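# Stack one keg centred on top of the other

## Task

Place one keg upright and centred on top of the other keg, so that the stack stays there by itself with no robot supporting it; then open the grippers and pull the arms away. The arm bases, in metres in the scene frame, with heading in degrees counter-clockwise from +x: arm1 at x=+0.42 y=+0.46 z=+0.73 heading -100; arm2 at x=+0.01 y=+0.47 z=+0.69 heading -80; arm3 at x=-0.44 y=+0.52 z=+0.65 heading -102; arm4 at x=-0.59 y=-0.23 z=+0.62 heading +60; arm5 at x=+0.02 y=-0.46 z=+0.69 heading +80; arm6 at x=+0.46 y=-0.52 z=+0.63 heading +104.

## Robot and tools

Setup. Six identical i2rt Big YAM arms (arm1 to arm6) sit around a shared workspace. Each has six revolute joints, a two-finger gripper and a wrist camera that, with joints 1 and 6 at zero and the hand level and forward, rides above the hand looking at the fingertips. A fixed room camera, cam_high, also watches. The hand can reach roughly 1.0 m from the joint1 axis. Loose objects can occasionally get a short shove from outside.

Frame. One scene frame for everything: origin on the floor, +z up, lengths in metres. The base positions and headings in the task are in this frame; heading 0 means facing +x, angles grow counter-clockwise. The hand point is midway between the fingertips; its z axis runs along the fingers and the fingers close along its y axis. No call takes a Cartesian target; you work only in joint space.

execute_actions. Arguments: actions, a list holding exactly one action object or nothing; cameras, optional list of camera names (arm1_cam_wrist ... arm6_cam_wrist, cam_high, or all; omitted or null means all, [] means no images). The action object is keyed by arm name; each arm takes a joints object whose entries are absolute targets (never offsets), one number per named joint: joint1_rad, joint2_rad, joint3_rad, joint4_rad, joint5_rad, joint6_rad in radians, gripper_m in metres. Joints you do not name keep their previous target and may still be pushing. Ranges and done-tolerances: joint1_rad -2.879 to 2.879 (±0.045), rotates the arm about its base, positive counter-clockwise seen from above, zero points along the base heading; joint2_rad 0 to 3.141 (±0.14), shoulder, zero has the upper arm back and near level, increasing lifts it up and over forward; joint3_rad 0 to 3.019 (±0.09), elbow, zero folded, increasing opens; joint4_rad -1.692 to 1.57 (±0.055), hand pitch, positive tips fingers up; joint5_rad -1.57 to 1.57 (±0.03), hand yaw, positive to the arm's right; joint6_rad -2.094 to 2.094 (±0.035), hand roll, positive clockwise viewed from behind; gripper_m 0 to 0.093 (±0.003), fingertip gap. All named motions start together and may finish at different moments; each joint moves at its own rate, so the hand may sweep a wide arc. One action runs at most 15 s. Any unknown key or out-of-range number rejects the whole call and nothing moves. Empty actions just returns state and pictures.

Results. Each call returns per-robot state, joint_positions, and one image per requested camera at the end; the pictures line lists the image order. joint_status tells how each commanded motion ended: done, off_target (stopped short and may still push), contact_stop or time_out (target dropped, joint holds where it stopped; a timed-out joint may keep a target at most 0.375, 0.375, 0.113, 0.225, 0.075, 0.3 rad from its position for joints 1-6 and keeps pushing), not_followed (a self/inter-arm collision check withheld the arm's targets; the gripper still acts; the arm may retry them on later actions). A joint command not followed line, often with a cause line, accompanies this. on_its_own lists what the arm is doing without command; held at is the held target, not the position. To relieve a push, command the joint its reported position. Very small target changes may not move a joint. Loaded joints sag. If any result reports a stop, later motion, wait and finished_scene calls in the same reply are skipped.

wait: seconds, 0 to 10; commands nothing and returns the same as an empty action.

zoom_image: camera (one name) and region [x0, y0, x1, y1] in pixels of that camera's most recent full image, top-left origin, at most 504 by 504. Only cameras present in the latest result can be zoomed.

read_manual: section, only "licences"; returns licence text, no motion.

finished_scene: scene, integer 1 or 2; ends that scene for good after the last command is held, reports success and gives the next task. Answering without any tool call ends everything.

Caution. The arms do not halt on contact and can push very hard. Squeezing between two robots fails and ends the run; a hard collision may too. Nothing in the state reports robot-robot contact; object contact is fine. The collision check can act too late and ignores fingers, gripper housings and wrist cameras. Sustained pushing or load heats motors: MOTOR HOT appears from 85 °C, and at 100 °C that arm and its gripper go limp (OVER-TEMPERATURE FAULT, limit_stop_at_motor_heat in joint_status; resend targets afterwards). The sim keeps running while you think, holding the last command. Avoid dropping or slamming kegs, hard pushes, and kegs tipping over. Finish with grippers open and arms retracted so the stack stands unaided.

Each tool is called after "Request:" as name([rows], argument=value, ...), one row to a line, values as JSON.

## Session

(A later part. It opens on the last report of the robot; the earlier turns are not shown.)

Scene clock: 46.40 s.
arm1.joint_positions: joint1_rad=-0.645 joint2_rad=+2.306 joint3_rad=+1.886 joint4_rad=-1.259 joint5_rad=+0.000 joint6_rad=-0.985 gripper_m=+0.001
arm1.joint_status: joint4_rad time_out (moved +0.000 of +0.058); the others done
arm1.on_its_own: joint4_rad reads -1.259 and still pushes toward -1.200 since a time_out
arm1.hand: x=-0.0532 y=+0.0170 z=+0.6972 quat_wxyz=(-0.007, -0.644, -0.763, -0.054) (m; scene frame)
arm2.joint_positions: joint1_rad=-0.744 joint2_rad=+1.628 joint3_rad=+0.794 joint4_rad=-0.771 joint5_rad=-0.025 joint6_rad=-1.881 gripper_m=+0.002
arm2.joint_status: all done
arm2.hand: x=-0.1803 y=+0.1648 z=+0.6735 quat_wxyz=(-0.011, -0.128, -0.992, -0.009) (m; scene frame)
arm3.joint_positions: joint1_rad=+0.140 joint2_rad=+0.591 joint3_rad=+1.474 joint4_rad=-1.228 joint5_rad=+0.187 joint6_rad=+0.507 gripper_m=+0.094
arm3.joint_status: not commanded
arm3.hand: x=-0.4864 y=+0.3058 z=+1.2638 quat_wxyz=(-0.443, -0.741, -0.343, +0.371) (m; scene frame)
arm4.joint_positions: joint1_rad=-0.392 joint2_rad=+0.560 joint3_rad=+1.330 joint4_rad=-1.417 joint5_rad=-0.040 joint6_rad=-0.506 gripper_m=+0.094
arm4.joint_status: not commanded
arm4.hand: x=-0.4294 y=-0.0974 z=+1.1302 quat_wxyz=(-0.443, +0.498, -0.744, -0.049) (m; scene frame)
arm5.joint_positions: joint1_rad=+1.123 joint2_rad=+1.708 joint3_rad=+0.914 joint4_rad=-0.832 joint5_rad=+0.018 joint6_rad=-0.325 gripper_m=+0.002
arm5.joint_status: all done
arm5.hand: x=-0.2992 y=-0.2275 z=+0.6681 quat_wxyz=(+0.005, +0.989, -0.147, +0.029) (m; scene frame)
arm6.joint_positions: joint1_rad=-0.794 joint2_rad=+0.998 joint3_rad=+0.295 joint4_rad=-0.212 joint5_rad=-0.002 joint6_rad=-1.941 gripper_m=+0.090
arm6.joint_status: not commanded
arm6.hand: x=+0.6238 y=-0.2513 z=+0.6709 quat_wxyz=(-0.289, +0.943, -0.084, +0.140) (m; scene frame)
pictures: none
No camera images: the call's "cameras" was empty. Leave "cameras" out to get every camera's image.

It's seated.

Request:
execute_actions([
  {"arm5":{"joints":{"gripper_m":0.09}},"arm2":{"joints":{"gripper_m":0.09}},"arm1":{"joints":{"gripper_m":0.09,"joint2_rad":2.306,"joint4_rad":-1.259}}},
], cameras=[])

Request:
execute_actions([
  {"arm5":{"joints":{"joint2_rad":1.35,"joint3_rad":1.1,"joint4_rad":-1.32}},"arm2":{"joints":{"joint2_rad":1.25,"joint3_rad":1.0,"joint4_rad":-1.32}},"arm1":{"joints":{"joint2_rad":2.05,"joint3_rad":1.95,"joint4_rad":-1.47}}},
], cameras=["cam_high","arm3_cam_wrist","arm5_cam_wrist","arm2_cam_wrist"])

Scene clock: 47.63 s.
arm1.joint_positions: joint1_rad=-0.616 joint2_rad=+2.327 joint3_rad=+1.861 joint4_rad=-1.280 joint5_rad=-0.013 joint6_rad=-0.983 gripper_m=+0.090
arm1.joint_status: all done
arm1.hand: x=-0.0257 y=+0.0153 z=+0.6778 quat_wxyz=(-0.015, -0.634, -0.769, -0.086) (m; scene frame)
arm2.joint_positions: joint1_rad=-0.749 joint2_rad=+1.649 joint3_rad=+0.794 joint4_rad=-0.771 joint5_rad=-0.002 joint6_rad=-1.880 gripper_m=+0.090
arm2.joint_status: all done
arm2.hand: x=-0.1832 y=+0.1705 z=+0.6665 quat_wxyz=(-0.005, -0.131, -0.991, -0.023) (m; scene frame)
arm3.joint_positions: joint1_rad=+0.140 joint2_rad=+0.591 joint3_rad=+1.474 joint4_rad=-1.228 joint5_rad=+0.187 joint6_rad=+0.507 gripper_m=+0.094
arm3.joint_status: not commanded
arm3.hand: x=-0.4864 y=+0.3058 z=+1.2638 quat_wxyz=(-0.443, -0.741, -0.343, +0.371) (m; scene frame)
arm4.joint_positions: joint1_rad=-0.392 joint2_rad=+0.560 joint3_rad=+1.330 joint4_rad=-1.417 joint5_rad=-0.040 joint6_rad=-0.506 gripper_m=+0.094
arm4.joint_status: not commanded
arm4.hand: x=-0.4294 y=-0.0974 z=+1.1302 quat_wxyz=(-0.443, +0.498, -0.744, -0.049) (m; scene frame)
arm5.joint_positions: joint1_rad=+1.123 joint2_rad=+1.708 joint3_rad=+0.914 joint4_rad=-0.817 joint5_rad=+0.003 joint6_rad=-0.323 gripper_m=+0.090
arm5.joint_status: all done
arm5.hand: x=-0.3037 y=-0.2274 z=+0.6679 quat_wxyz=(+0.008, +0.989, -0.148, +0.019) (m; scene frame)
arm6.joint_positions: joint1_rad=-0.794 joint2_rad=+0.998 joint3_rad=+0.295 joint4_rad=-0.212 joint5_rad=-0.002 joint6_rad=-1.941 gripper_m=+0.090
arm6.joint_status: not commanded
arm6.hand: x=+0.6238 y=-0.2513 z=+0.6709 quat_wxyz=(-0.289, +0.943, -0.084, +0.140) (m; scene frame)
pictures: none
No camera images: the call's "cameras" was empty. Leave "cameras" out to get every camera's image.

Scene clock: 49.10 s.
arm1.joint_positions: joint1_rad=-0.640 joint2_rad=+2.062 joint3_rad=+1.930 joint4_rad=-1.463 joint5_rad=-0.002 joint6_rad=-0.983 gripper_m=+0.090
arm1.joint_status: all done
arm1.hand: x=-0.0401 y=+0.0248 z=+0.8682 quat_wxyz=(-0.003, -0.645, -0.764, -0.012) (m; scene frame)
arm2.joint_positions: joint1_rad=-0.749 joint2_rad=+1.250 joint3_rad=+0.976 joint4_rad=-1.307 joint5_rad=-0.002 joint6_rad=-1.880 gripper_m=+0.090
arm2.joint_status: all done
arm2.hand: x=-0.1671 y=+0.1909 z=+0.8592 quat_wxyz=(+0.005, -0.131, -0.991, -0.003) (m; scene frame)
arm3.joint_positions: joint1_rad=+0.140 joint2_rad=+0.591 joint3_rad=+1.474 joint4_rad=-1.228 joint5_rad=+0.187 joint6_rad=+0.507 gripper_m=+0.094
arm3.joint_status: not commanded
arm3.hand: x=-0.4864 y=+0.3058 z=+1.2638 quat_wxyz=(-0.443, -0.741, -0.343, +0.371) (m; scene frame)
arm4.joint_positions: joint1_rad=-0.392 joint2_rad=+0.560 joint3_rad=+1.330 joint4_rad=-1.417 joint5_rad=-0.040 joint6_rad=-0.506 gripper_m=+0.094
arm4.joint_status: not commanded
arm4.hand: x=-0.4294 y=-0.0974 z=+1.1302 quat_wxyz=(-0.443, +0.498, -0.744, -0.049) (m; scene frame)
arm5.joint_positions: joint1_rad=+1.120 joint2_rad=+1.333 joint3_rad=+1.080 joint4_rad=-1.311 joint5_rad=+0.002 joint6_rad=-0.320 gripper_m=+0.090
arm5.joint_status: all done
arm5.hand: x=-0.2799 y=-0.2431 z=+0.8627 quat_wxyz=(-0.002, +0.988, -0.152, -0.002) (m; scene frame)
arm6.joint_positions: joint1_rad=-0.794 joint2_rad=+0.998 joint3_rad=+0.295 joint4_rad=-0.212 joint5_rad=-0.002 joint6_rad=-1.941 gripper_m=+0.090
arm6.joint_status: not commanded
arm6.hand: x=+0.6238 y=-0.2513 z=+0.6709 quat_wxyz=(-0.289, +0.943, -0.084, +0.140) (m; scene frame)
pictures: arm2_cam_wrist, arm3_cam_wrist, arm5_cam_wrist, cam_high
Images, in order (width x height): arm2_cam_wrist 672x504, arm3_cam_wrist 672x504, arm5_cam_wrist 672x504, cam_high 672x504.

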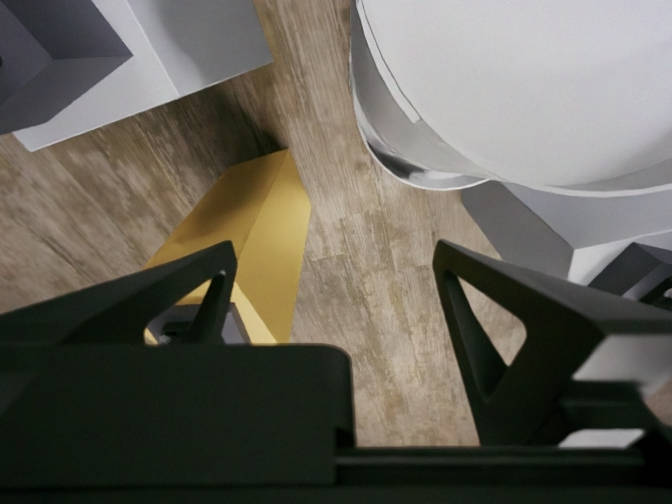

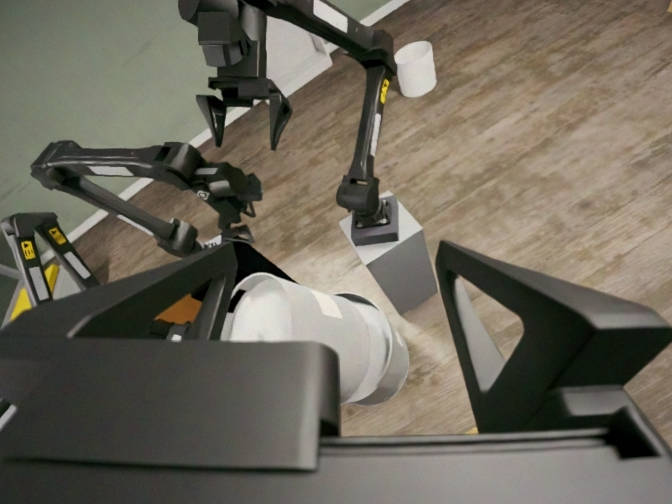

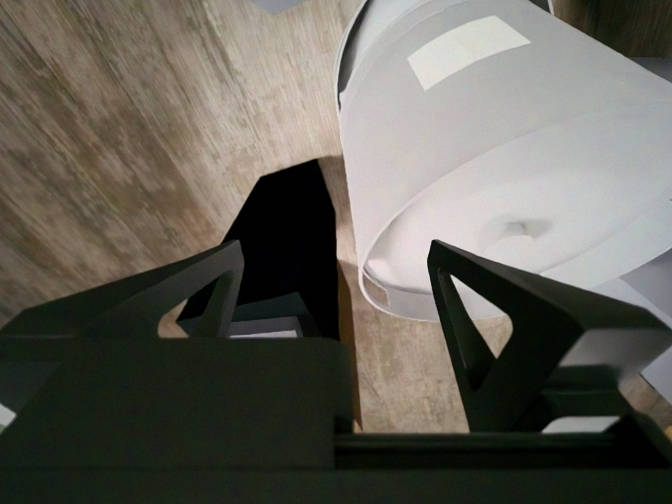

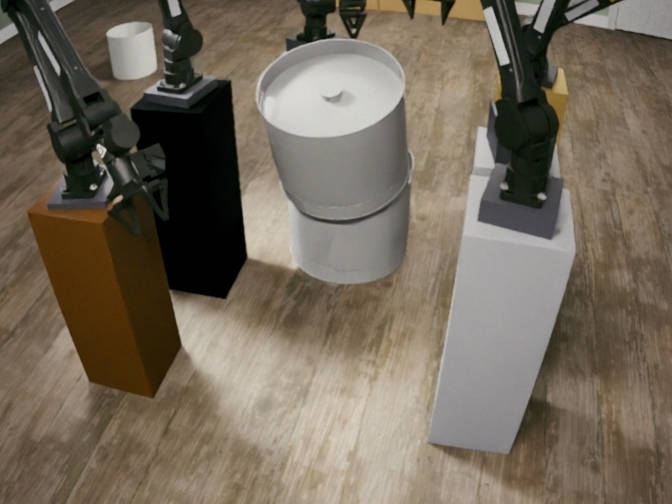

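Request:
wait(seconds=1)

Scene clock: 50.17 s.
arm1.joint_positions: joint1_rad=-0.640 joint2_rad=+2.062 joint3_rad=+1.930 joint4_rad=-1.463 joint5_rad=-0.002 joint6_rad=-0.983 gripper_m=+0.090
arm1.joint_status: all done
arm1.hand: x=-0.0401 y=+0.0248 z=+0.8682 quat_wxyz=(-0.003, -0.645, -0.764, -0.012) (m; scene frame)
arm2.joint_positions: joint1_rad=-0.749 joint2_rad=+1.250 joint3_rad=+0.976 joint4_rad=-1.307 joint5_rad=-0.002 joint6_rad=-1.880 gripper_m=+0.090
arm2.joint_status: all done
arm2.hand: x=-0.1671 y=+0.1909 z=+0.8592 quat_wxyz=(+0.005, -0.131, -0.991, -0.003) (m; scene frame)
arm3.joint_positions: joint1_rad=+0.140 joint2_rad=+0.591 joint3_rad=+1.474 joint4_rad=-1.228 joint5_rad=+0.187 joint6_rad=+0.507 gripper_m=+0.094
arm3.joint_status: not commanded
arm3.hand: x=-0.4864 y=+0.3058 z=+1.2638 quat_wxyz=(-0.443, -0.741, -0.343, +0.371) (m; scene frame)
arm4.joint_positions: joint1_rad=-0.392 joint2_rad=+0.560 joint3_rad=+1.330 joint4_rad=-1.417 joint5_rad=-0.040 joint6_rad=-0.506 gripper_m=+0.094
arm4.joint_status: not commanded
arm4.hand: x=-0.4294 y=-0.0974 z=+1.1302 quat_wxyz=(-0.443, +0.498, -0.744, -0.049) (m; scene frame)
arm5.joint_positions: joint1_rad=+1.120 joint2_rad=+1.333 joint3_rad=+1.080 joint4_rad=-1.311 joint5_rad=+0.002 joint6_rad=-0.320 gripper_m=+0.090
arm5.joint_status: all done
arm5.hand: x=-0.2799 y=-0.2431 z=+0.8627 quat_wxyz=(-0.002, +0.988, -0.152, -0.002) (m; scene frame)
arm6.joint_positions: joint1_rad=-0.794 joint2_rad=+0.998 joint3_rad=+0.295 joint4_rad=-0.212 joint5_rad=-0.002 joint6_rad=-1.941 gripper_m=+0.090
arm6.joint_status: not commanded
arm6.hand: x=+0.6238 y=-0.2513 z=+0.6709 quat_wxyz=(-0.289, +0.943, -0.084, +0.140) (m; scene frame)
wait: 1.00 s; at rest by 0.20 s
pictures: arm1_cam_wrist, arm2_cam_wrist, arm3_cam_wrist, arm4_cam_wrist, arm5_cam_wrist, arm6_cam_wrist, cam_high
Images, in order (width x height): arm1_cam_wrist 672x504, arm2_cam_wrist 672x504, arm3_cam_wrist 672x504, arm4_cam_wrist 672x504, arm5_cam_wrist 672x504, arm6_cam_wrist 672x504, cam_high 672x504.

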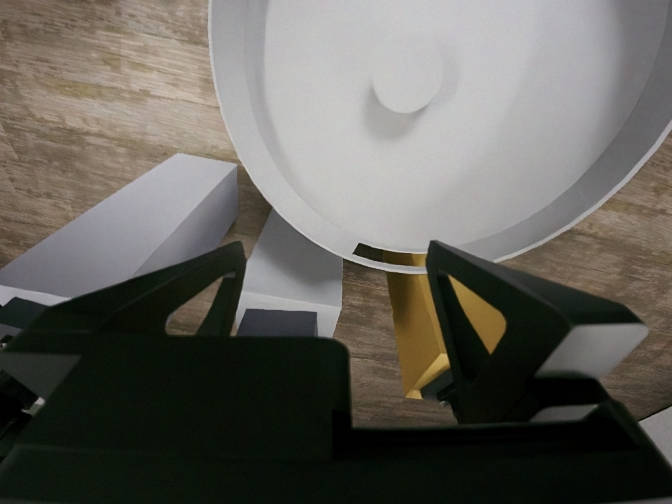

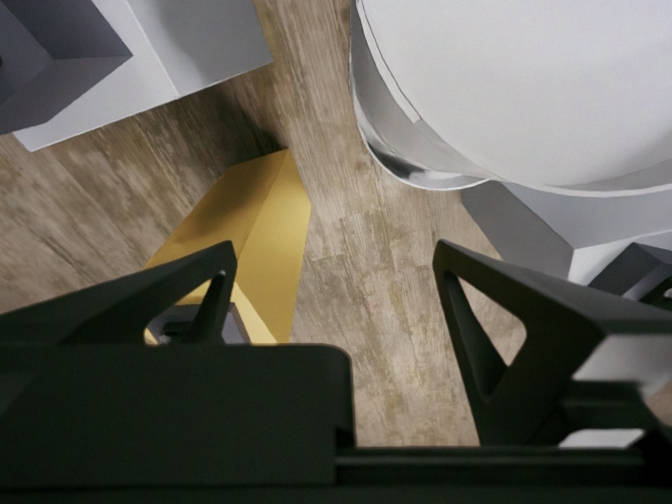

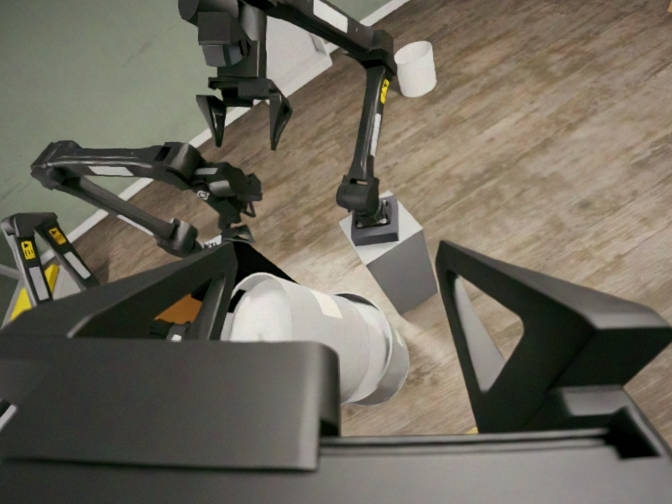

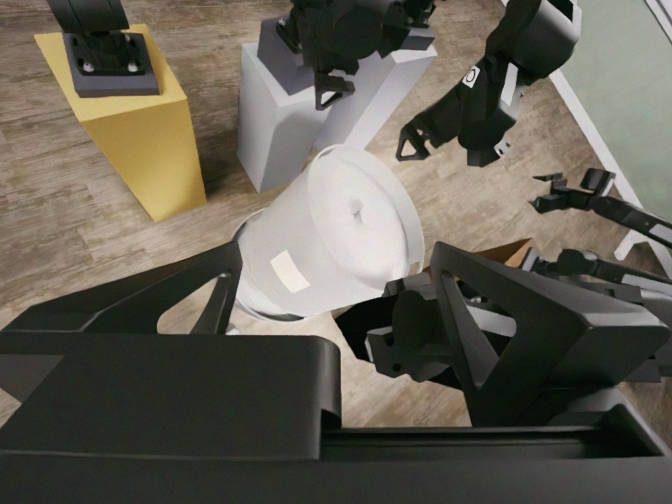

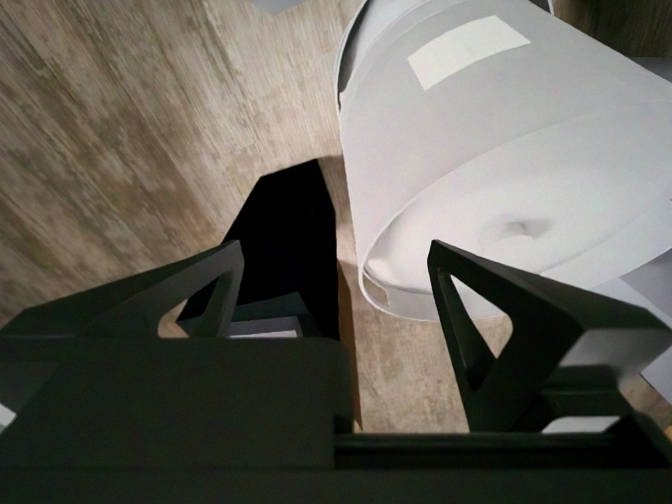

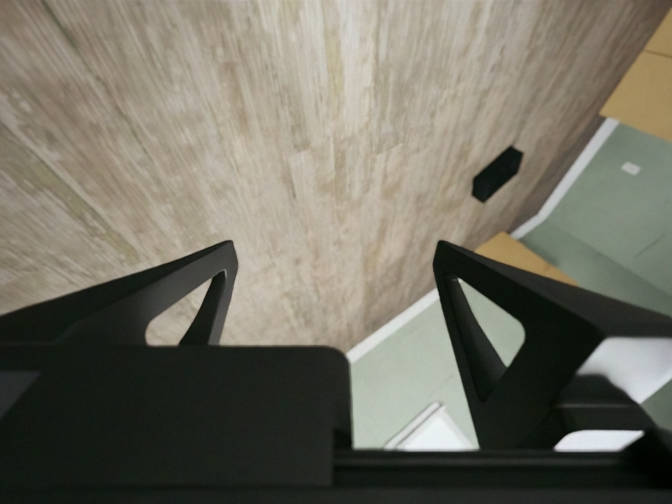

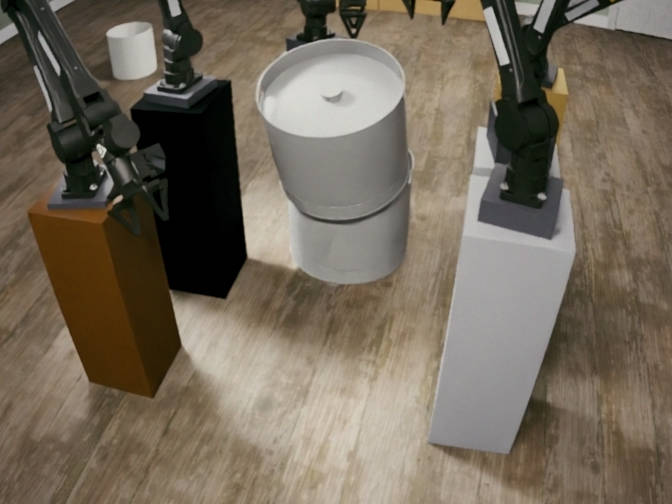

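Request:
execute_actions([
  {"arm1":{"joints":{"joint1_rad":0.3,"joint2_rad":0.7,"joint3_rad":1.0,"joint4_rad":-1.3}},"arm5":{"joints":{"joint1_rad":0.875,"joint2_rad":1.091,"joint3_rad":0.709,"joint4_rad":-1.189,"joint6_rad":-0.63}},"arm2":{"joints":{"joint1_rad":-0.346,"joint2_rad":1.322,"joint3_rad":0.893,"joint4_rad":-1.142,"joint6_rad":-1.5}},"arm6":{"joints":{"joint1_rad":0.49,"joint3_rad":1.0,"joint4_rad":-1.278,"joint6_rad":0.98}}},
], cameras=[])

Request:
execute_actions([
  {"arm6":{"joints":{"joint2_rad":1.849,"joint3_rad":1.556}}},
], cameras=["cam_high","arm6_cam_wrist","arm5_cam_wrist","arm2_cam_wrist"])

Scene clock: 53.53 s.
arm1.joint_positions: joint1_rad=+0.294 joint2_rad=+0.696 joint3_rad=+0.999 joint4_rad=-1.299 joint5_rad=-0.003 joint6_rad=-0.982 gripper_m=+0.090
arm1.joint_status: all done
arm1.hand: x=+0.4526 y=+0.1889 z=+1.0652 quat_wxyz=(-0.100, -0.222, -0.933, +0.265) (m; scene frame)
arm2.joint_positions: joint1_rad=-0.347 joint2_rad=+1.336 joint3_rad=+0.888 joint4_rad=-1.155 joint5_rad=+0.000 joint6_rad=-1.510 gripper_m=+0.090
arm2.joint_status: all done
arm2.hand: x=-0.0455 y=+0.1388 z=+0.7988 quat_wxyz=(+0.007, -0.115, -0.993, -0.015) (m; scene frame)
arm3.joint_positions: joint1_rad=+0.140 joint2_rad=+0.591 joint3_rad=+1.474 joint4_rad=-1.228 joint5_rad=+0.187 joint6_rad=+0.507 gripper_m=+0.094
arm3.joint_status: not commanded
arm3.hand: x=-0.4864 y=+0.3058 z=+1.2638 quat_wxyz=(-0.443, -0.741, -0.343, +0.371) (m; scene frame)
arm4.joint_positions: joint1_rad=-0.392 joint2_rad=+0.560 joint3_rad=+1.330 joint4_rad=-1.417 joint5_rad=-0.040 joint6_rad=-0.506 gripper_m=+0.094
arm4.joint_status: not commanded
arm4.hand: x=-0.4294 y=-0.0974 z=+1.1302 quat_wxyz=(-0.443, +0.498, -0.744, -0.049) (m; scene frame)
arm5.joint_positions: joint1_rad=+0.875 joint2_rad=+1.082 joint3_rad=+0.717 joint4_rad=-1.198 joint5_rad=+0.001 joint6_rad=-0.614 gripper_m=+0.090
arm5.joint_status: all done
arm5.hand: x=-0.1492 y=-0.2590 z=+0.8046 quat_wxyz=(-0.003, +0.992, -0.127, -0.003) (m; scene frame)
arm6.joint_positions: joint1_rad=+0.487 joint2_rad=+1.000 joint3_rad=+0.952 joint4_rad=-1.259 joint5_rad=+0.000 joint6_rad=+0.971 gripper_m=+0.090
arm6.joint_status: all done
arm6.hand: x=+0.2463 y=-0.2824 z=+0.8586 quat_wxyz=(+0.009, +0.613, -0.779, -0.133) (m; scene frame)
pictures: none
No camera images: the call's "cameras" was empty. Leave "cameras" out to get every camera's image.

Scene clock: 55.23 s.
arm1.joint_positions: joint1_rad=+0.294 joint2_rad=+0.696 joint3_rad=+0.999 joint4_rad=-1.299 joint5_rad=-0.003 joint6_rad=-0.982 gripper_m=+0.090
arm1.joint_status: not commanded
arm1.hand: x=+0.4526 y=+0.1889 z=+1.0652 quat_wxyz=(-0.100, -0.222, -0.933, +0.265) (m; scene frame)
arm2.joint_positions: joint1_rad=-0.347 joint2_rad=+1.336 joint3_rad=+0.888 joint4_rad=-1.155 joint5_rad=+0.000 joint6_rad=-1.510 gripper_m=+0.090
arm2.joint_status: not commanded
arm2.hand: x=-0.0455 y=+0.1388 z=+0.7988 quat_wxyz=(+0.007, -0.115, -0.993, -0.015) (m; scene frame)
arm3.joint_positions: joint1_rad=+0.140 joint2_rad=+0.591 joint3_rad=+1.474 joint4_rad=-1.228 joint5_rad=+0.187 joint6_rad=+0.507 gripper_m=+0.094
arm3.joint_status: not commanded
arm3.hand: x=-0.4864 y=+0.3058 z=+1.2638 quat_wxyz=(-0.443, -0.741, -0.343, +0.371) (m; scene frame)
arm4.joint_positions: joint1_rad=-0.392 joint2_rad=+0.560 joint3_rad=+1.330 joint4_rad=-1.417 joint5_rad=-0.040 joint6_rad=-0.506 gripper_m=+0.094
arm4.joint_status: not commanded
arm4.hand: x=-0.4294 y=-0.0974 z=+1.1302 quat_wxyz=(-0.443, +0.498, -0.744, -0.049) (m; scene frame)
arm5.joint_positions: joint1_rad=+0.875 joint2_rad=+1.082 joint3_rad=+0.717 joint4_rad=-1.198 joint5_rad=+0.001 joint6_rad=-0.614 gripper_m=+0.090
arm5.joint_status: not commanded
arm5.hand: x=-0.1492 y=-0.2590 z=+0.8046 quat_wxyz=(-0.003, +0.992, -0.127, -0.003) (m; scene frame)
arm6.joint_positions: joint1_rad=+0.487 joint2_rad=+1.850 joint3_rad=+1.508 joint4_rad=-1.266 joint5_rad=+0.000 joint6_rad=+0.972 gripper_m=+0.090
arm6.joint_status: all done
arm6.hand: x=+0.0972 y=-0.1175 z=+0.7306 quat_wxyz=(-0.001, +0.618, -0.786, +0.018) (m; scene frame)
pictures: arm2_cam_wrist, arm5_cam_wrist, arm6_cam_wrist, cam_high
Images, in order (width x height): arm2_cam_wrist 672x504, arm5_cam_wrist 672x504, arm6_cam_wrist 672x504, cam_high 672x504.

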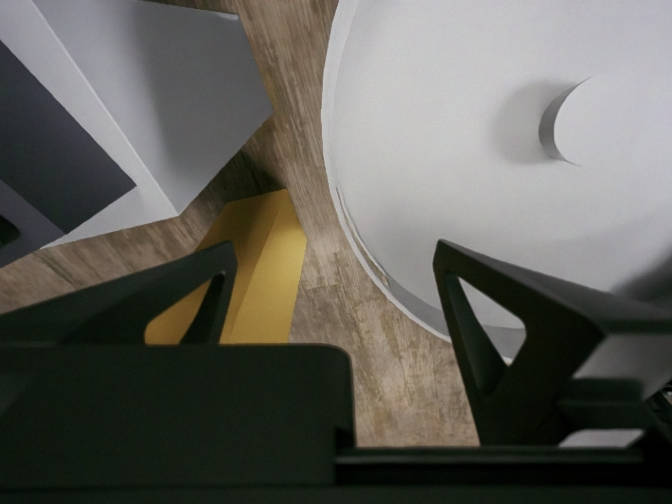

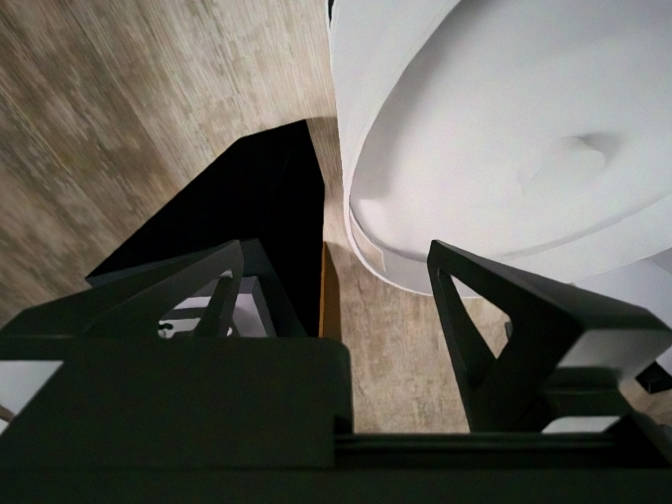

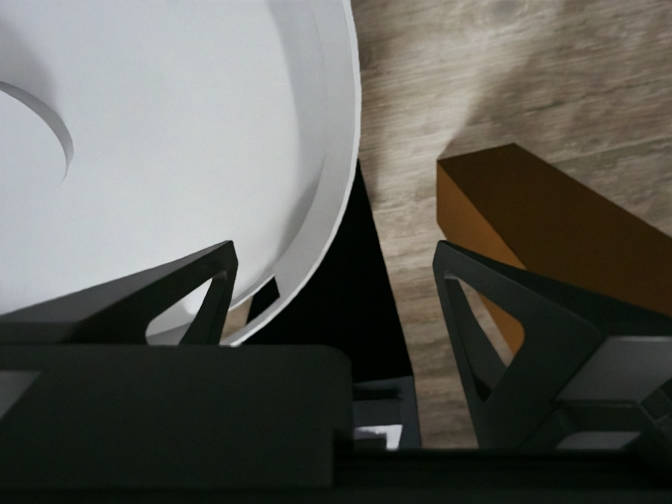

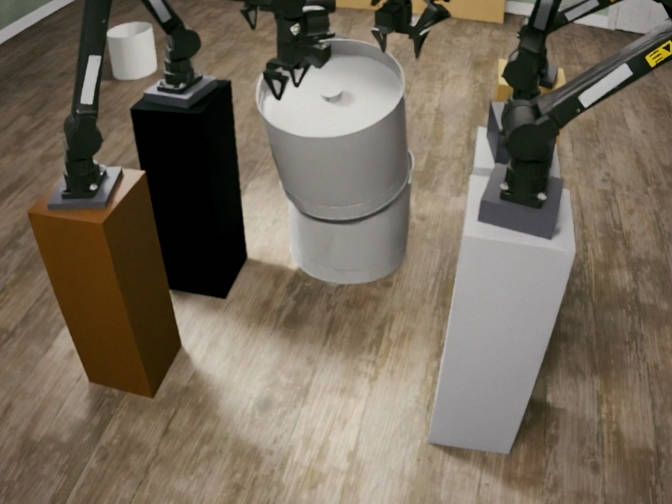

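Request:
execute_actions([
  {"arm5":{"joints":{"joint2_rad":1.399,"joint3_rad":0.517,"joint4_rad":-0.689}},"arm2":{"joints":{"joint2_rad":1.575,"joint3_rad":0.719,"joint4_rad":-0.715}},"arm6":{"joints":{"joint2_rad":2.001,"joint3_rad":1.401,"joint4_rad":-0.971}}},
], cameras=["cam_high","arm6_cam_wrist","arm5_cam_wrist","arm2_cam_wrist"])

Scene clock: 56.67 s.
arm1.joint_positions: joint1_rad=+0.294 joint2_rad=+0.696 joint3_rad=+0.999 joint4_rad=-1.299 joint5_rad=-0.003 joint6_rad=-0.982 gripper_m=+0.090
arm1.joint_status: not commanded
arm1.hand: x=+0.4526 y=+0.1889 z=+1.0652 quat_wxyz=(-0.100, -0.222, -0.933, +0.265) (m; scene frame)
arm2.joint_positions: joint1_rad=-0.347 joint2_rad=+1.588 joint3_rad=+0.707 joint4_rad=-0.729 joint5_rad=+0.000 joint6_rad=-1.509 gripper_m=+0.090
arm2.joint_status: all done
arm2.hand: x=-0.0466 y=+0.1450 z=+0.6630 quat_wxyz=(+0.007, -0.116, -0.993, -0.019) (m; scene frame)
arm3.joint_positions: joint1_rad=+0.140 joint2_rad=+0.591 joint3_rad=+1.474 joint4_rad=-1.228 joint5_rad=+0.187 joint6_rad=+0.507 gripper_m=+0.094
arm3.joint_status: not commanded
arm3.hand: x=-0.4864 y=+0.3058 z=+1.2638 quat_wxyz=(-0.443, -0.741, -0.343, +0.371) (m; scene frame)
arm4.joint_positions: joint1_rad=-0.392 joint2_rad=+0.560 joint3_rad=+1.330 joint4_rad=-1.417 joint5_rad=-0.040 joint6_rad=-0.506 gripper_m=+0.094
arm4.joint_status: not commanded
arm4.hand: x=-0.4294 y=-0.0974 z=+1.1302 quat_wxyz=(-0.443, +0.498, -0.744, -0.049) (m; scene frame)
arm5.joint_positions: joint1_rad=+0.875 joint2_rad=+1.396 joint3_rad=+0.516 joint4_rad=-0.699 joint5_rad=+0.001 joint6_rad=-0.614 gripper_m=+0.090
arm5.joint_status: all done
arm5.hand: x=-0.1503 y=-0.2577 z=+0.6647 quat_wxyz=(+0.002, +0.992, -0.127, +0.003) (m; scene frame)
arm6.joint_positions: joint1_rad=+0.486 joint2_rad=+1.998 joint3_rad=+1.392 joint4_rad=-0.989 joint5_rad=-0.001 joint6_rad=+0.973 gripper_m=+0.090
arm6.joint_status: all done
arm6.hand: x=+0.0932 y=-0.1124 z=+0.6121 quat_wxyz=(+0.000, +0.617, -0.787, +0.011) (m; scene frame)
pictures: arm2_cam_wrist, arm5_cam_wrist, arm6_cam_wrist, cam_high
Images, in order (width x height): arm2_cam_wrist 672x504, arm5_cam_wrist 672x504, arm6_cam_wrist 672x504, cam_high 672x504.

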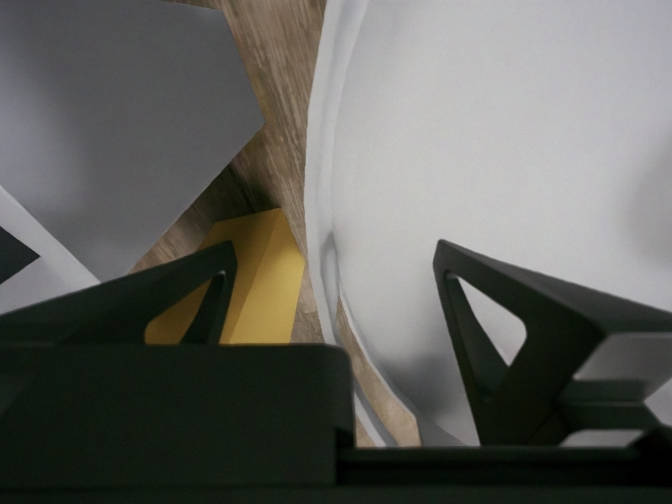

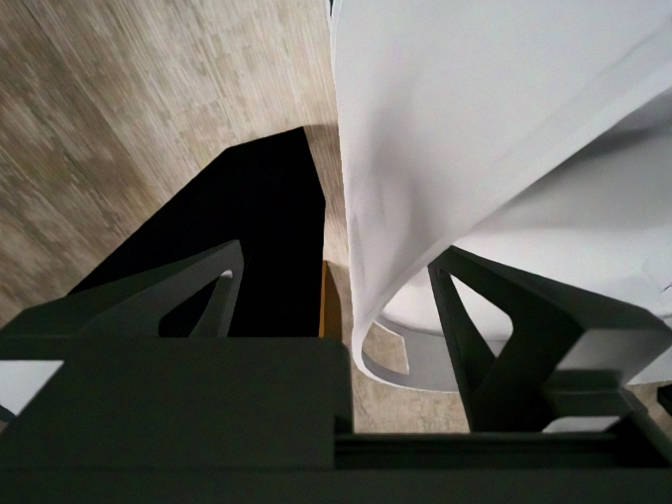

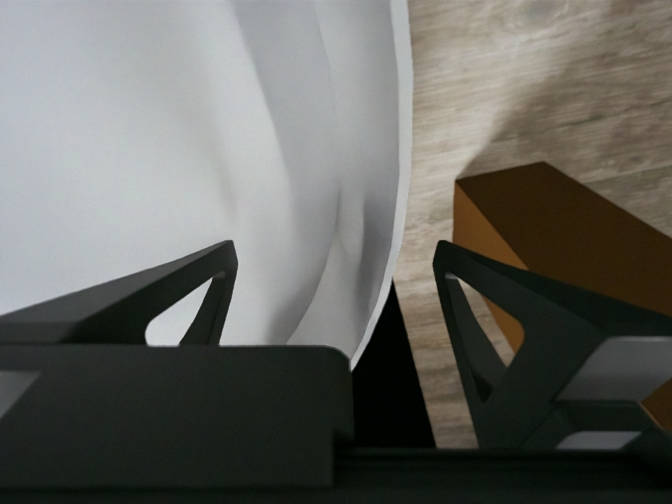

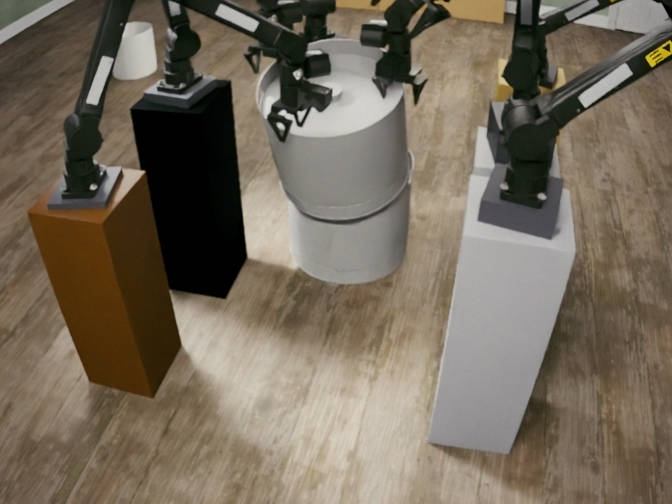

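Request:
execute_actions([
  {"arm2":{"joints":{"joint2_rad":1.628,"joint3_rad":0.706,"joint4_rad":-0.649}},"arm6":{"joints":{"joint1_rad":0.46,"joint2_rad":1.982,"joint3_rad":1.32,"joint4_rad":-0.909}}},
], cameras=[])

Request:
execute_actions([
  {"arm2":{"joints":{"gripper_m":0}},"arm6":{"joints":{"gripper_m":0}},"arm5":{"joints":{"gripper_m":0}}},
], cameras=["cam_high","arm6_cam_wrist","arm5_cam_wrist","arm2_cam_wrist"])

Scene clock: 57.73 s.
arm1.joint_positions: joint1_rad=+0.294 joint2_rad=+0.696 joint3_rad=+0.999 joint4_rad=-1.299 joint5_rad=-0.003 joint6_rad=-0.982 gripper_m=+0.090
arm1.joint_status: not commanded
arm1.hand: x=+0.4526 y=+0.1889 z=+1.0652 quat_wxyz=(-0.100, -0.222, -0.933, +0.265) (m; scene frame)
arm2.joint_positions: joint1_rad=-0.347 joint2_rad=+1.630 joint3_rad=+0.707 joint4_rad=-0.663 joint5_rad=+0.000 joint6_rad=-1.509 gripper_m=+0.090
arm2.joint_status: all done
arm2.hand: x=-0.0484 y=+0.1360 z=+0.6496 quat_wxyz=(+0.007, -0.115, -0.993, -0.006) (m; scene frame)
arm3.joint_positions: joint1_rad=+0.140 joint2_rad=+0.591 joint3_rad=+1.474 joint4_rad=-1.228 joint5_rad=+0.187 joint6_rad=+0.507 gripper_m=+0.094
arm3.joint_status: not commanded
arm3.hand: x=-0.4864 y=+0.3058 z=+1.2638 quat_wxyz=(-0.443, -0.741, -0.343, +0.371) (m; scene frame)
arm4.joint_positions: joint1_rad=-0.392 joint2_rad=+0.560 joint3_rad=+1.330 joint4_rad=-1.417 joint5_rad=-0.040 joint6_rad=-0.506 gripper_m=+0.094
arm4.joint_status: not commanded
arm4.hand: x=-0.4294 y=-0.0974 z=+1.1302 quat_wxyz=(-0.443, +0.498, -0.744, -0.049) (m; scene frame)
arm5.joint_positions: joint1_rad=+0.875 joint2_rad=+1.396 joint3_rad=+0.516 joint4_rad=-0.699 joint5_rad=+0.001 joint6_rad=-0.614 gripper_m=+0.090
arm5.joint_status: not commanded
arm5.hand: x=-0.1503 y=-0.2577 z=+0.6647 quat_wxyz=(+0.002, +0.992, -0.127, +0.003) (m; scene frame)
arm6.joint_positions: joint1_rad=+0.465 joint2_rad=+1.981 joint3_rad=+1.322 joint4_rad=-0.928 joint5_rad=-0.001 joint6_rad=+0.973 gripper_m=+0.090
arm6.joint_status: all done
arm6.hand: x=+0.1116 y=-0.1164 z=+0.5994 quat_wxyz=(+0.000, +0.609, -0.793, +0.007) (m; scene frame)
pictures: none
No camera images: the call's "cameras" was empty. Leave "cameras" out to get every camera's image.

Scene clock: 58.67 s.
arm1.joint_positions: joint1_rad=+0.294 joint2_rad=+0.696 joint3_rad=+0.999 joint4_rad=-1.299 joint5_rad=-0.003 joint6_rad=-0.982 gripper_m=+0.090
arm1.joint_status: not commanded
arm1.hand: x=+0.4526 y=+0.1889 z=+1.0652 quat_wxyz=(-0.100, -0.222, -0.933, +0.265) (m; scene frame)
arm2.joint_positions: joint1_rad=-0.343 joint2_rad=+1.630 joint3_rad=+0.687 joint4_rad=-0.671 joint5_rad=+0.004 joint6_rad=-1.598 gripper_m=+0.004
arm2.joint_status: gripper_m off_target (ended at +0.004, target +0.000)
arm2.hand: x=-0.0459 y=+0.1489 z=+0.6450 quat_wxyz=(+0.008, -0.070, -0.997, -0.021) (m; scene frame)
arm3.joint_positions: joint1_rad=+0.140 joint2_rad=+0.591 joint3_rad=+1.474 joint4_rad=-1.228 joint5_rad=+0.187 joint6_rad=+0.507 gripper_m=+0.094
arm3.joint_status: not commanded
arm3.hand: x=-0.4864 y=+0.3058 z=+1.2638 quat_wxyz=(-0.443, -0.741, -0.343, +0.371) (m; scene frame)
arm4.joint_positions: joint1_rad=-0.392 joint2_rad=+0.560 joint3_rad=+1.330 joint4_rad=-1.417 joint5_rad=-0.040 joint6_rad=-0.506 gripper_m=+0.094
arm4.joint_status: not commanded
arm4.hand: x=-0.4294 y=-0.0974 z=+1.1302 quat_wxyz=(-0.443, +0.498, -0.744, -0.049) (m; scene frame)
arm5.joint_positions: joint1_rad=+0.843 joint2_rad=+1.396 joint3_rad=+0.518 joint4_rad=-0.681 joint5_rad=+0.005 joint6_rad=-0.559 gripper_m=+0.005
arm5.joint_status: gripper_m off_target (ended at +0.005, target +0.000)
arm5.hand: x=-0.1466 y=-0.2477 z=+0.6652 quat_wxyz=(-0.006, +0.985, -0.170, -0.003) (m; scene frame)
arm6.joint_positions: joint1_rad=+0.462 joint2_rad=+1.980 joint3_rad=+1.321 joint4_rad=-0.914 joint5_rad=-0.021 joint6_rad=+1.020 gripper_m=+0.012
arm6.joint_status: gripper_m off_target (ended at +0.012, target +0.000)
arm6.hand: x=+0.1080 y=-0.1150 z=+0.6002 quat_wxyz=(+0.011, +0.589, -0.808, +0.000) (m; scene frame)
pictures: arm2_cam_wrist, arm5_cam_wrist, arm6_cam_wrist, cam_high
Images, in order (width x height): arm2_cam_wrist 672x504, arm5_cam_wrist 672x504, arm6_cam_wrist 672x504, cam_high 672x504.

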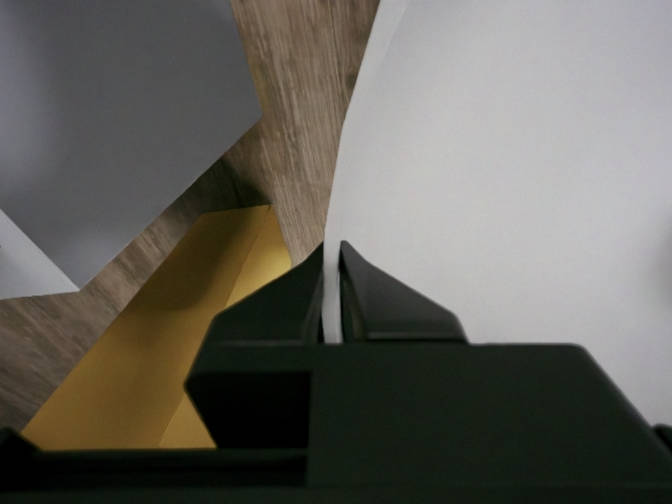

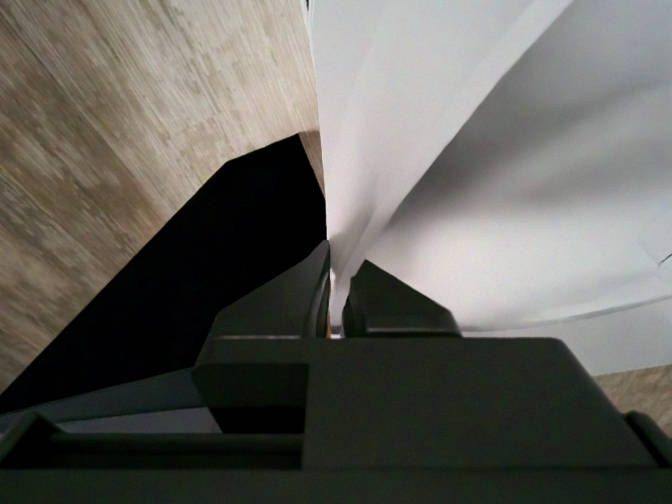

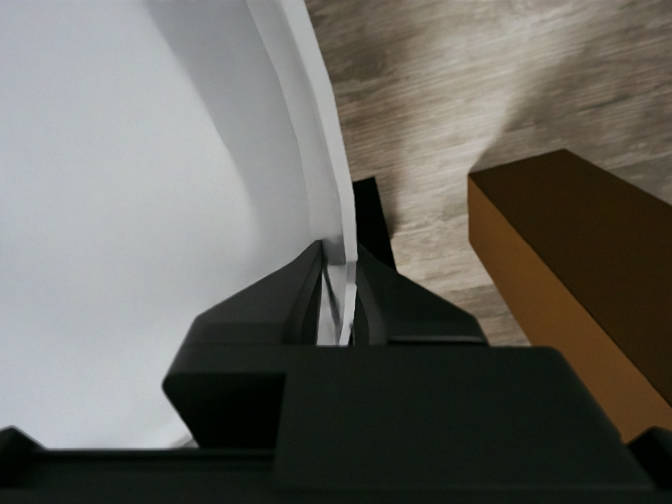

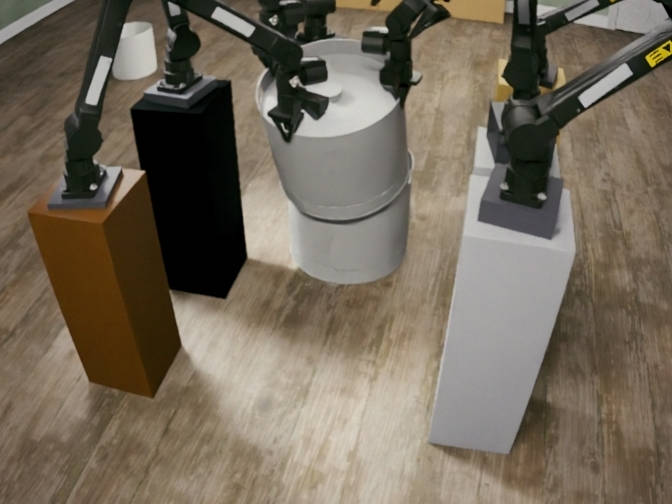

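Request:
execute_actions([
  {"arm5":{"joints":{"joint1_rad":0.843,"joint2_rad":1.091,"joint3_rad":0.709,"joint4_rad":-1.03,"joint6_rad":-0.56}},"arm2":{"joints":{"joint2_rad":1.335,"joint3_rad":0.905,"joint4_rad":-1.03,"joint6_rad":-1.6}},"arm6":{"joints":{"joint2_rad":1.779,"joint3_rad":1.59,"joint4_rad":-1.3,"joint6_rad":1.02}}},
], cameras=["cam_high"])

Scene clock: 61.30 s.
arm1.joint_positions: joint1_rad=+0.294 joint2_rad=+0.696 joint3_rad=+0.999 joint4_rad=-1.299 joint5_rad=-0.003 joint6_rad=-0.982 gripper_m=+0.090
arm1.joint_status: not commanded
arm1.hand: x=+0.4526 y=+0.1889 z=+1.0652 quat_wxyz=(-0.100, -0.222, -0.933, +0.265) (m; scene frame)
arm2.joint_positions: joint1_rad=-0.341 joint2_rad=+1.467 joint3_rad=+0.776 joint4_rad=-0.913 joint5_rad=-0.003 joint6_rad=-1.669 gripper_m=+0.003
arm2.joint_status: joint3_rad time_out (moved +0.089 of +0.218); joint4_rad time_out (moved -0.242 of -0.359); joint6_rad time_out (moved -0.070 of -0.002); the others done
arm2.on_its_own: joint3_rad reads +0.776 and still pushes toward +0.888 since a time_out; joint4_rad reads -0.913 and still pushes toward -1.030 since a time_out; joint6_rad reads -1.669 and still pushes toward -1.600 since a time_out
arm2.hand: x=-0.0444 y=+0.1381 z=+0.7205 quat_wxyz=(+0.004, -0.033, -0.999, -0.016) (m; scene frame)
arm3.joint_positions: joint1_rad=+0.140 joint2_rad=+0.591 joint3_rad=+1.474 joint4_rad=-1.228 joint5_rad=+0.187 joint6_rad=+0.507 gripper_m=+0.094
arm3.joint_status: not commanded
arm3.hand: x=-0.4864 y=+0.3058 z=+1.2638 quat_wxyz=(-0.443, -0.741, -0.343, +0.371) (m; scene frame)
arm4.joint_positions: joint1_rad=-0.392 joint2_rad=+0.560 joint3_rad=+1.330 joint4_rad=-1.417 joint5_rad=-0.040 joint6_rad=-0.506 gripper_m=+0.094
arm4.joint_status: not commanded
arm4.hand: x=-0.4294 y=-0.0974 z=+1.1302 quat_wxyz=(-0.443, +0.498, -0.744, -0.049) (m; scene frame)
arm5.joint_positions: joint1_rad=+0.834 joint2_rad=+1.203 joint3_rad=+0.568 joint4_rad=-0.948 joint5_rad=+0.018 joint6_rad=-0.601 gripper_m=+0.003
arm5.joint_status: joint3_rad time_out (moved +0.049 of +0.191); joint4_rad time_out (moved -0.267 of -0.349); joint6_rad time_out (moved -0.042 of -0.001); the others done
arm5.on_its_own: joint3_rad reads +0.568 and still pushes toward +0.680 since a time_out; joint4_rad reads -0.948 and still pushes toward -1.030 since a time_out; joint6_rad reads -0.601 and still pushes toward -0.560 since a time_out
arm5.hand: x=-0.1329 y=-0.2576 z=+0.7257 quat_wxyz=(-0.003, +0.988, -0.154, +0.011) (m; scene frame)
arm6.joint_positions: joint1_rad=+0.442 joint2_rad=+1.816 joint3_rad=+1.478 joint4_rad=-1.309 joint5_rad=+0.002 joint6_rad=+0.998 gripper_m=+0.003
arm6.joint_status: joint3_rad time_out (moved +0.157 of +0.269); the others done
arm6.on_its_own: joint3_rad reads +1.478 and still pushes toward +1.590 since a time_out; gripper_m moved -0.009 to your old target +0.000
arm6.hand: x=+0.1292 y=-0.1174 z=+0.7382 quat_wxyz=(-0.003, +0.590, -0.807, +0.037) (m; scene frame)
pictures: cam_high
Images, in order (width x height): cam_high 672x504.

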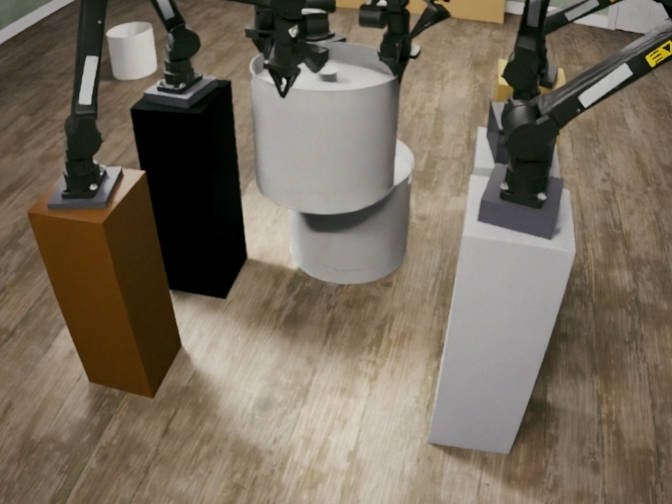

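Request:
execute_actions([
  {"arm5":{"joints":{"joint1_rad":1.134,"joint2_rad":1.492,"joint3_rad":1.066,"joint4_rad":-0.97,"joint6_rad":-0.3}},"arm2":{"joints":{"joint1_rad":-0.824,"joint2_rad":1.444,"joint3_rad":1.013,"joint4_rad":-0.95,"joint6_rad":-2.09}},"arm6":{"joints":{"joint1_rad":0.613,"joint2_rad":2.215,"joint3_rad":2.274,"joint4_rad":-1.55,"joint6_rad":1.17}}},
], cameras=["cam_high","arm3_cam_wrist","arm5_cam_wrist","arm2_cam_wrist","arm6_cam_wrist"])

Scene clock: 64.50 s.
arm1.joint_positions: joint1_rad=+0.294 joint2_rad=+0.696 joint3_rad=+0.999 joint4_rad=-1.299 joint5_rad=-0.003 joint6_rad=-0.982 gripper_m=+0.090
arm1.joint_status: not commanded
arm1.hand: x=+0.4526 y=+0.1889 z=+1.0652 quat_wxyz=(-0.100, -0.222, -0.933, +0.265) (m; scene frame)
arm2.joint_positions: joint1_rad=-0.822 joint2_rad=+1.615 joint3_rad=+0.865 joint4_rad=-0.876 joint5_rad=-0.011 joint6_rad=-2.111 gripper_m=+0.004
arm2.joint_status: joint2_rad time_out (moved +0.148 of -0.023); joint3_rad time_out (moved +0.088 of +0.237); joint4_rad time_out (moved +0.037 of -0.037); the others done
arm2.on_its_own: joint2_rad reads +1.615 and still pushes toward +1.444 since a time_out; joint3_rad reads +0.865 and still pushes toward +0.977 since a time_out; joint4_rad reads -0.876 and still pushes toward -0.950 since a time_out
arm2.hand: x=-0.2125 y=+0.1716 z=+0.6980 quat_wxyz=(-0.012, -0.053, -0.998, -0.019) (m; scene frame)
arm3.joint_positions: joint1_rad=+0.140 joint2_rad=+0.591 joint3_rad=+1.474 joint4_rad=-1.228 joint5_rad=+0.187 joint6_rad=+0.507 gripper_m=+0.094
arm3.joint_status: not commanded
arm3.hand: x=-0.4864 y=+0.3058 z=+1.2638 quat_wxyz=(-0.443, -0.741, -0.343, +0.371) (m; scene frame)
arm4.joint_positions: joint1_rad=-0.392 joint2_rad=+0.560 joint3_rad=+1.330 joint4_rad=-1.417 joint5_rad=-0.040 joint6_rad=-0.506 gripper_m=+0.094
arm4.joint_status: not commanded
arm4.hand: x=-0.4294 y=-0.0974 z=+1.1302 quat_wxyz=(-0.443, +0.498, -0.744, -0.049) (m; scene frame)
arm5.joint_positions: joint1_rad=+1.116 joint2_rad=+1.649 joint3_rad=+0.939 joint4_rad=-0.900 joint5_rad=+0.018 joint6_rad=-0.323 gripper_m=+0.003
arm5.joint_status: joint2_rad time_out (moved +0.447 of +0.289); joint3_rad time_out (moved +0.372 of +0.498); joint4_rad time_out (moved +0.047 of -0.022); the others done
arm5.on_its_own: joint2_rad reads +1.649 and still pushes toward +1.492 since a time_out; joint3_rad reads +0.939 and still pushes toward +1.052 since a time_out; joint4_rad reads -0.900 and still pushes toward -0.970 since a time_out
arm5.hand: x=-0.3012 y=-0.2229 z=+0.6978 quat_wxyz=(+0.001, +0.988, -0.151, +0.022) (m; scene frame)
arm6.joint_positions: joint1_rad=+0.599 joint2_rad=+2.271 joint3_rad=+2.144 joint4_rad=-1.564 joint5_rad=-0.006 joint6_rad=+1.152 gripper_m=+0.003
arm6.joint_status: joint3_rad time_out (moved +0.666 of +0.796); the others done
arm6.on_its_own: joint3_rad reads +2.144 and still pushes toward +2.256 since a time_out
arm6.hand: x=-0.0395 y=-0.0784 z=+0.7127 quat_wxyz=(-0.010, +0.590, -0.805, +0.059) (m; scene frame)
pictures: arm2_cam_wrist, arm3_cam_wrist, arm5_cam_wrist, arm6_cam_wrist, cam_high
Images, in order (width x height): arm2_cam_wrist 672x504, arm3_cam_wrist 672x504, arm5_cam_wrist 672x504, arm6_cam_wrist 672x504, cam_high 672x504.

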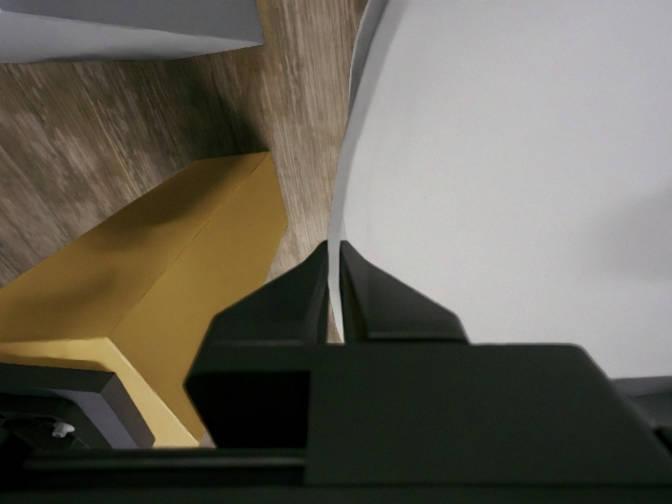

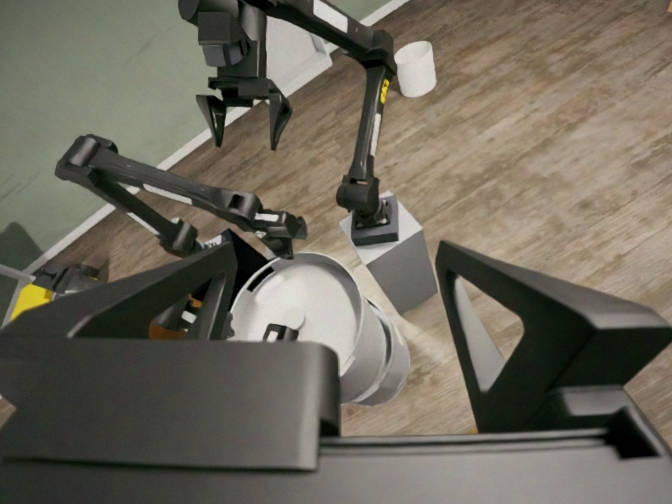

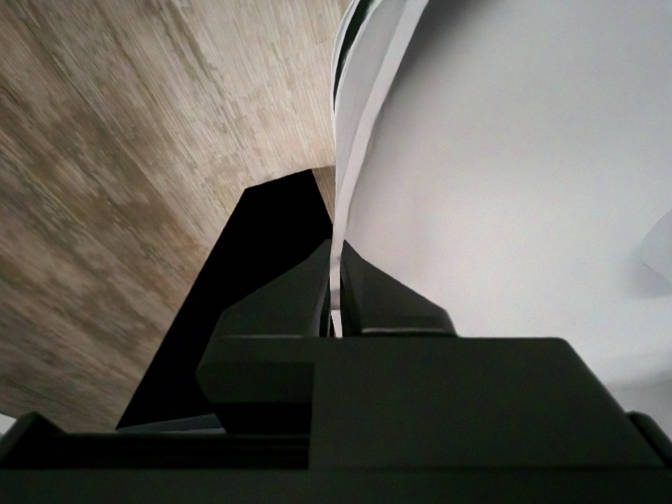

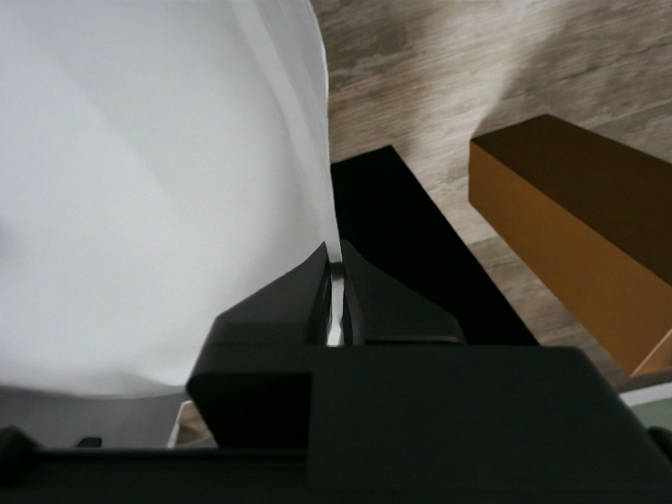

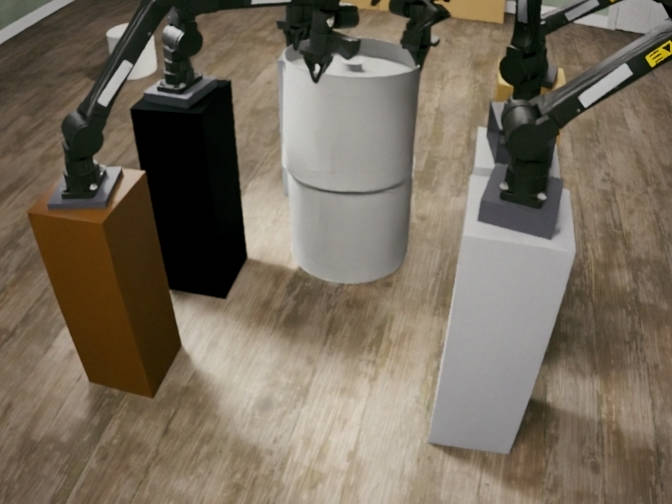

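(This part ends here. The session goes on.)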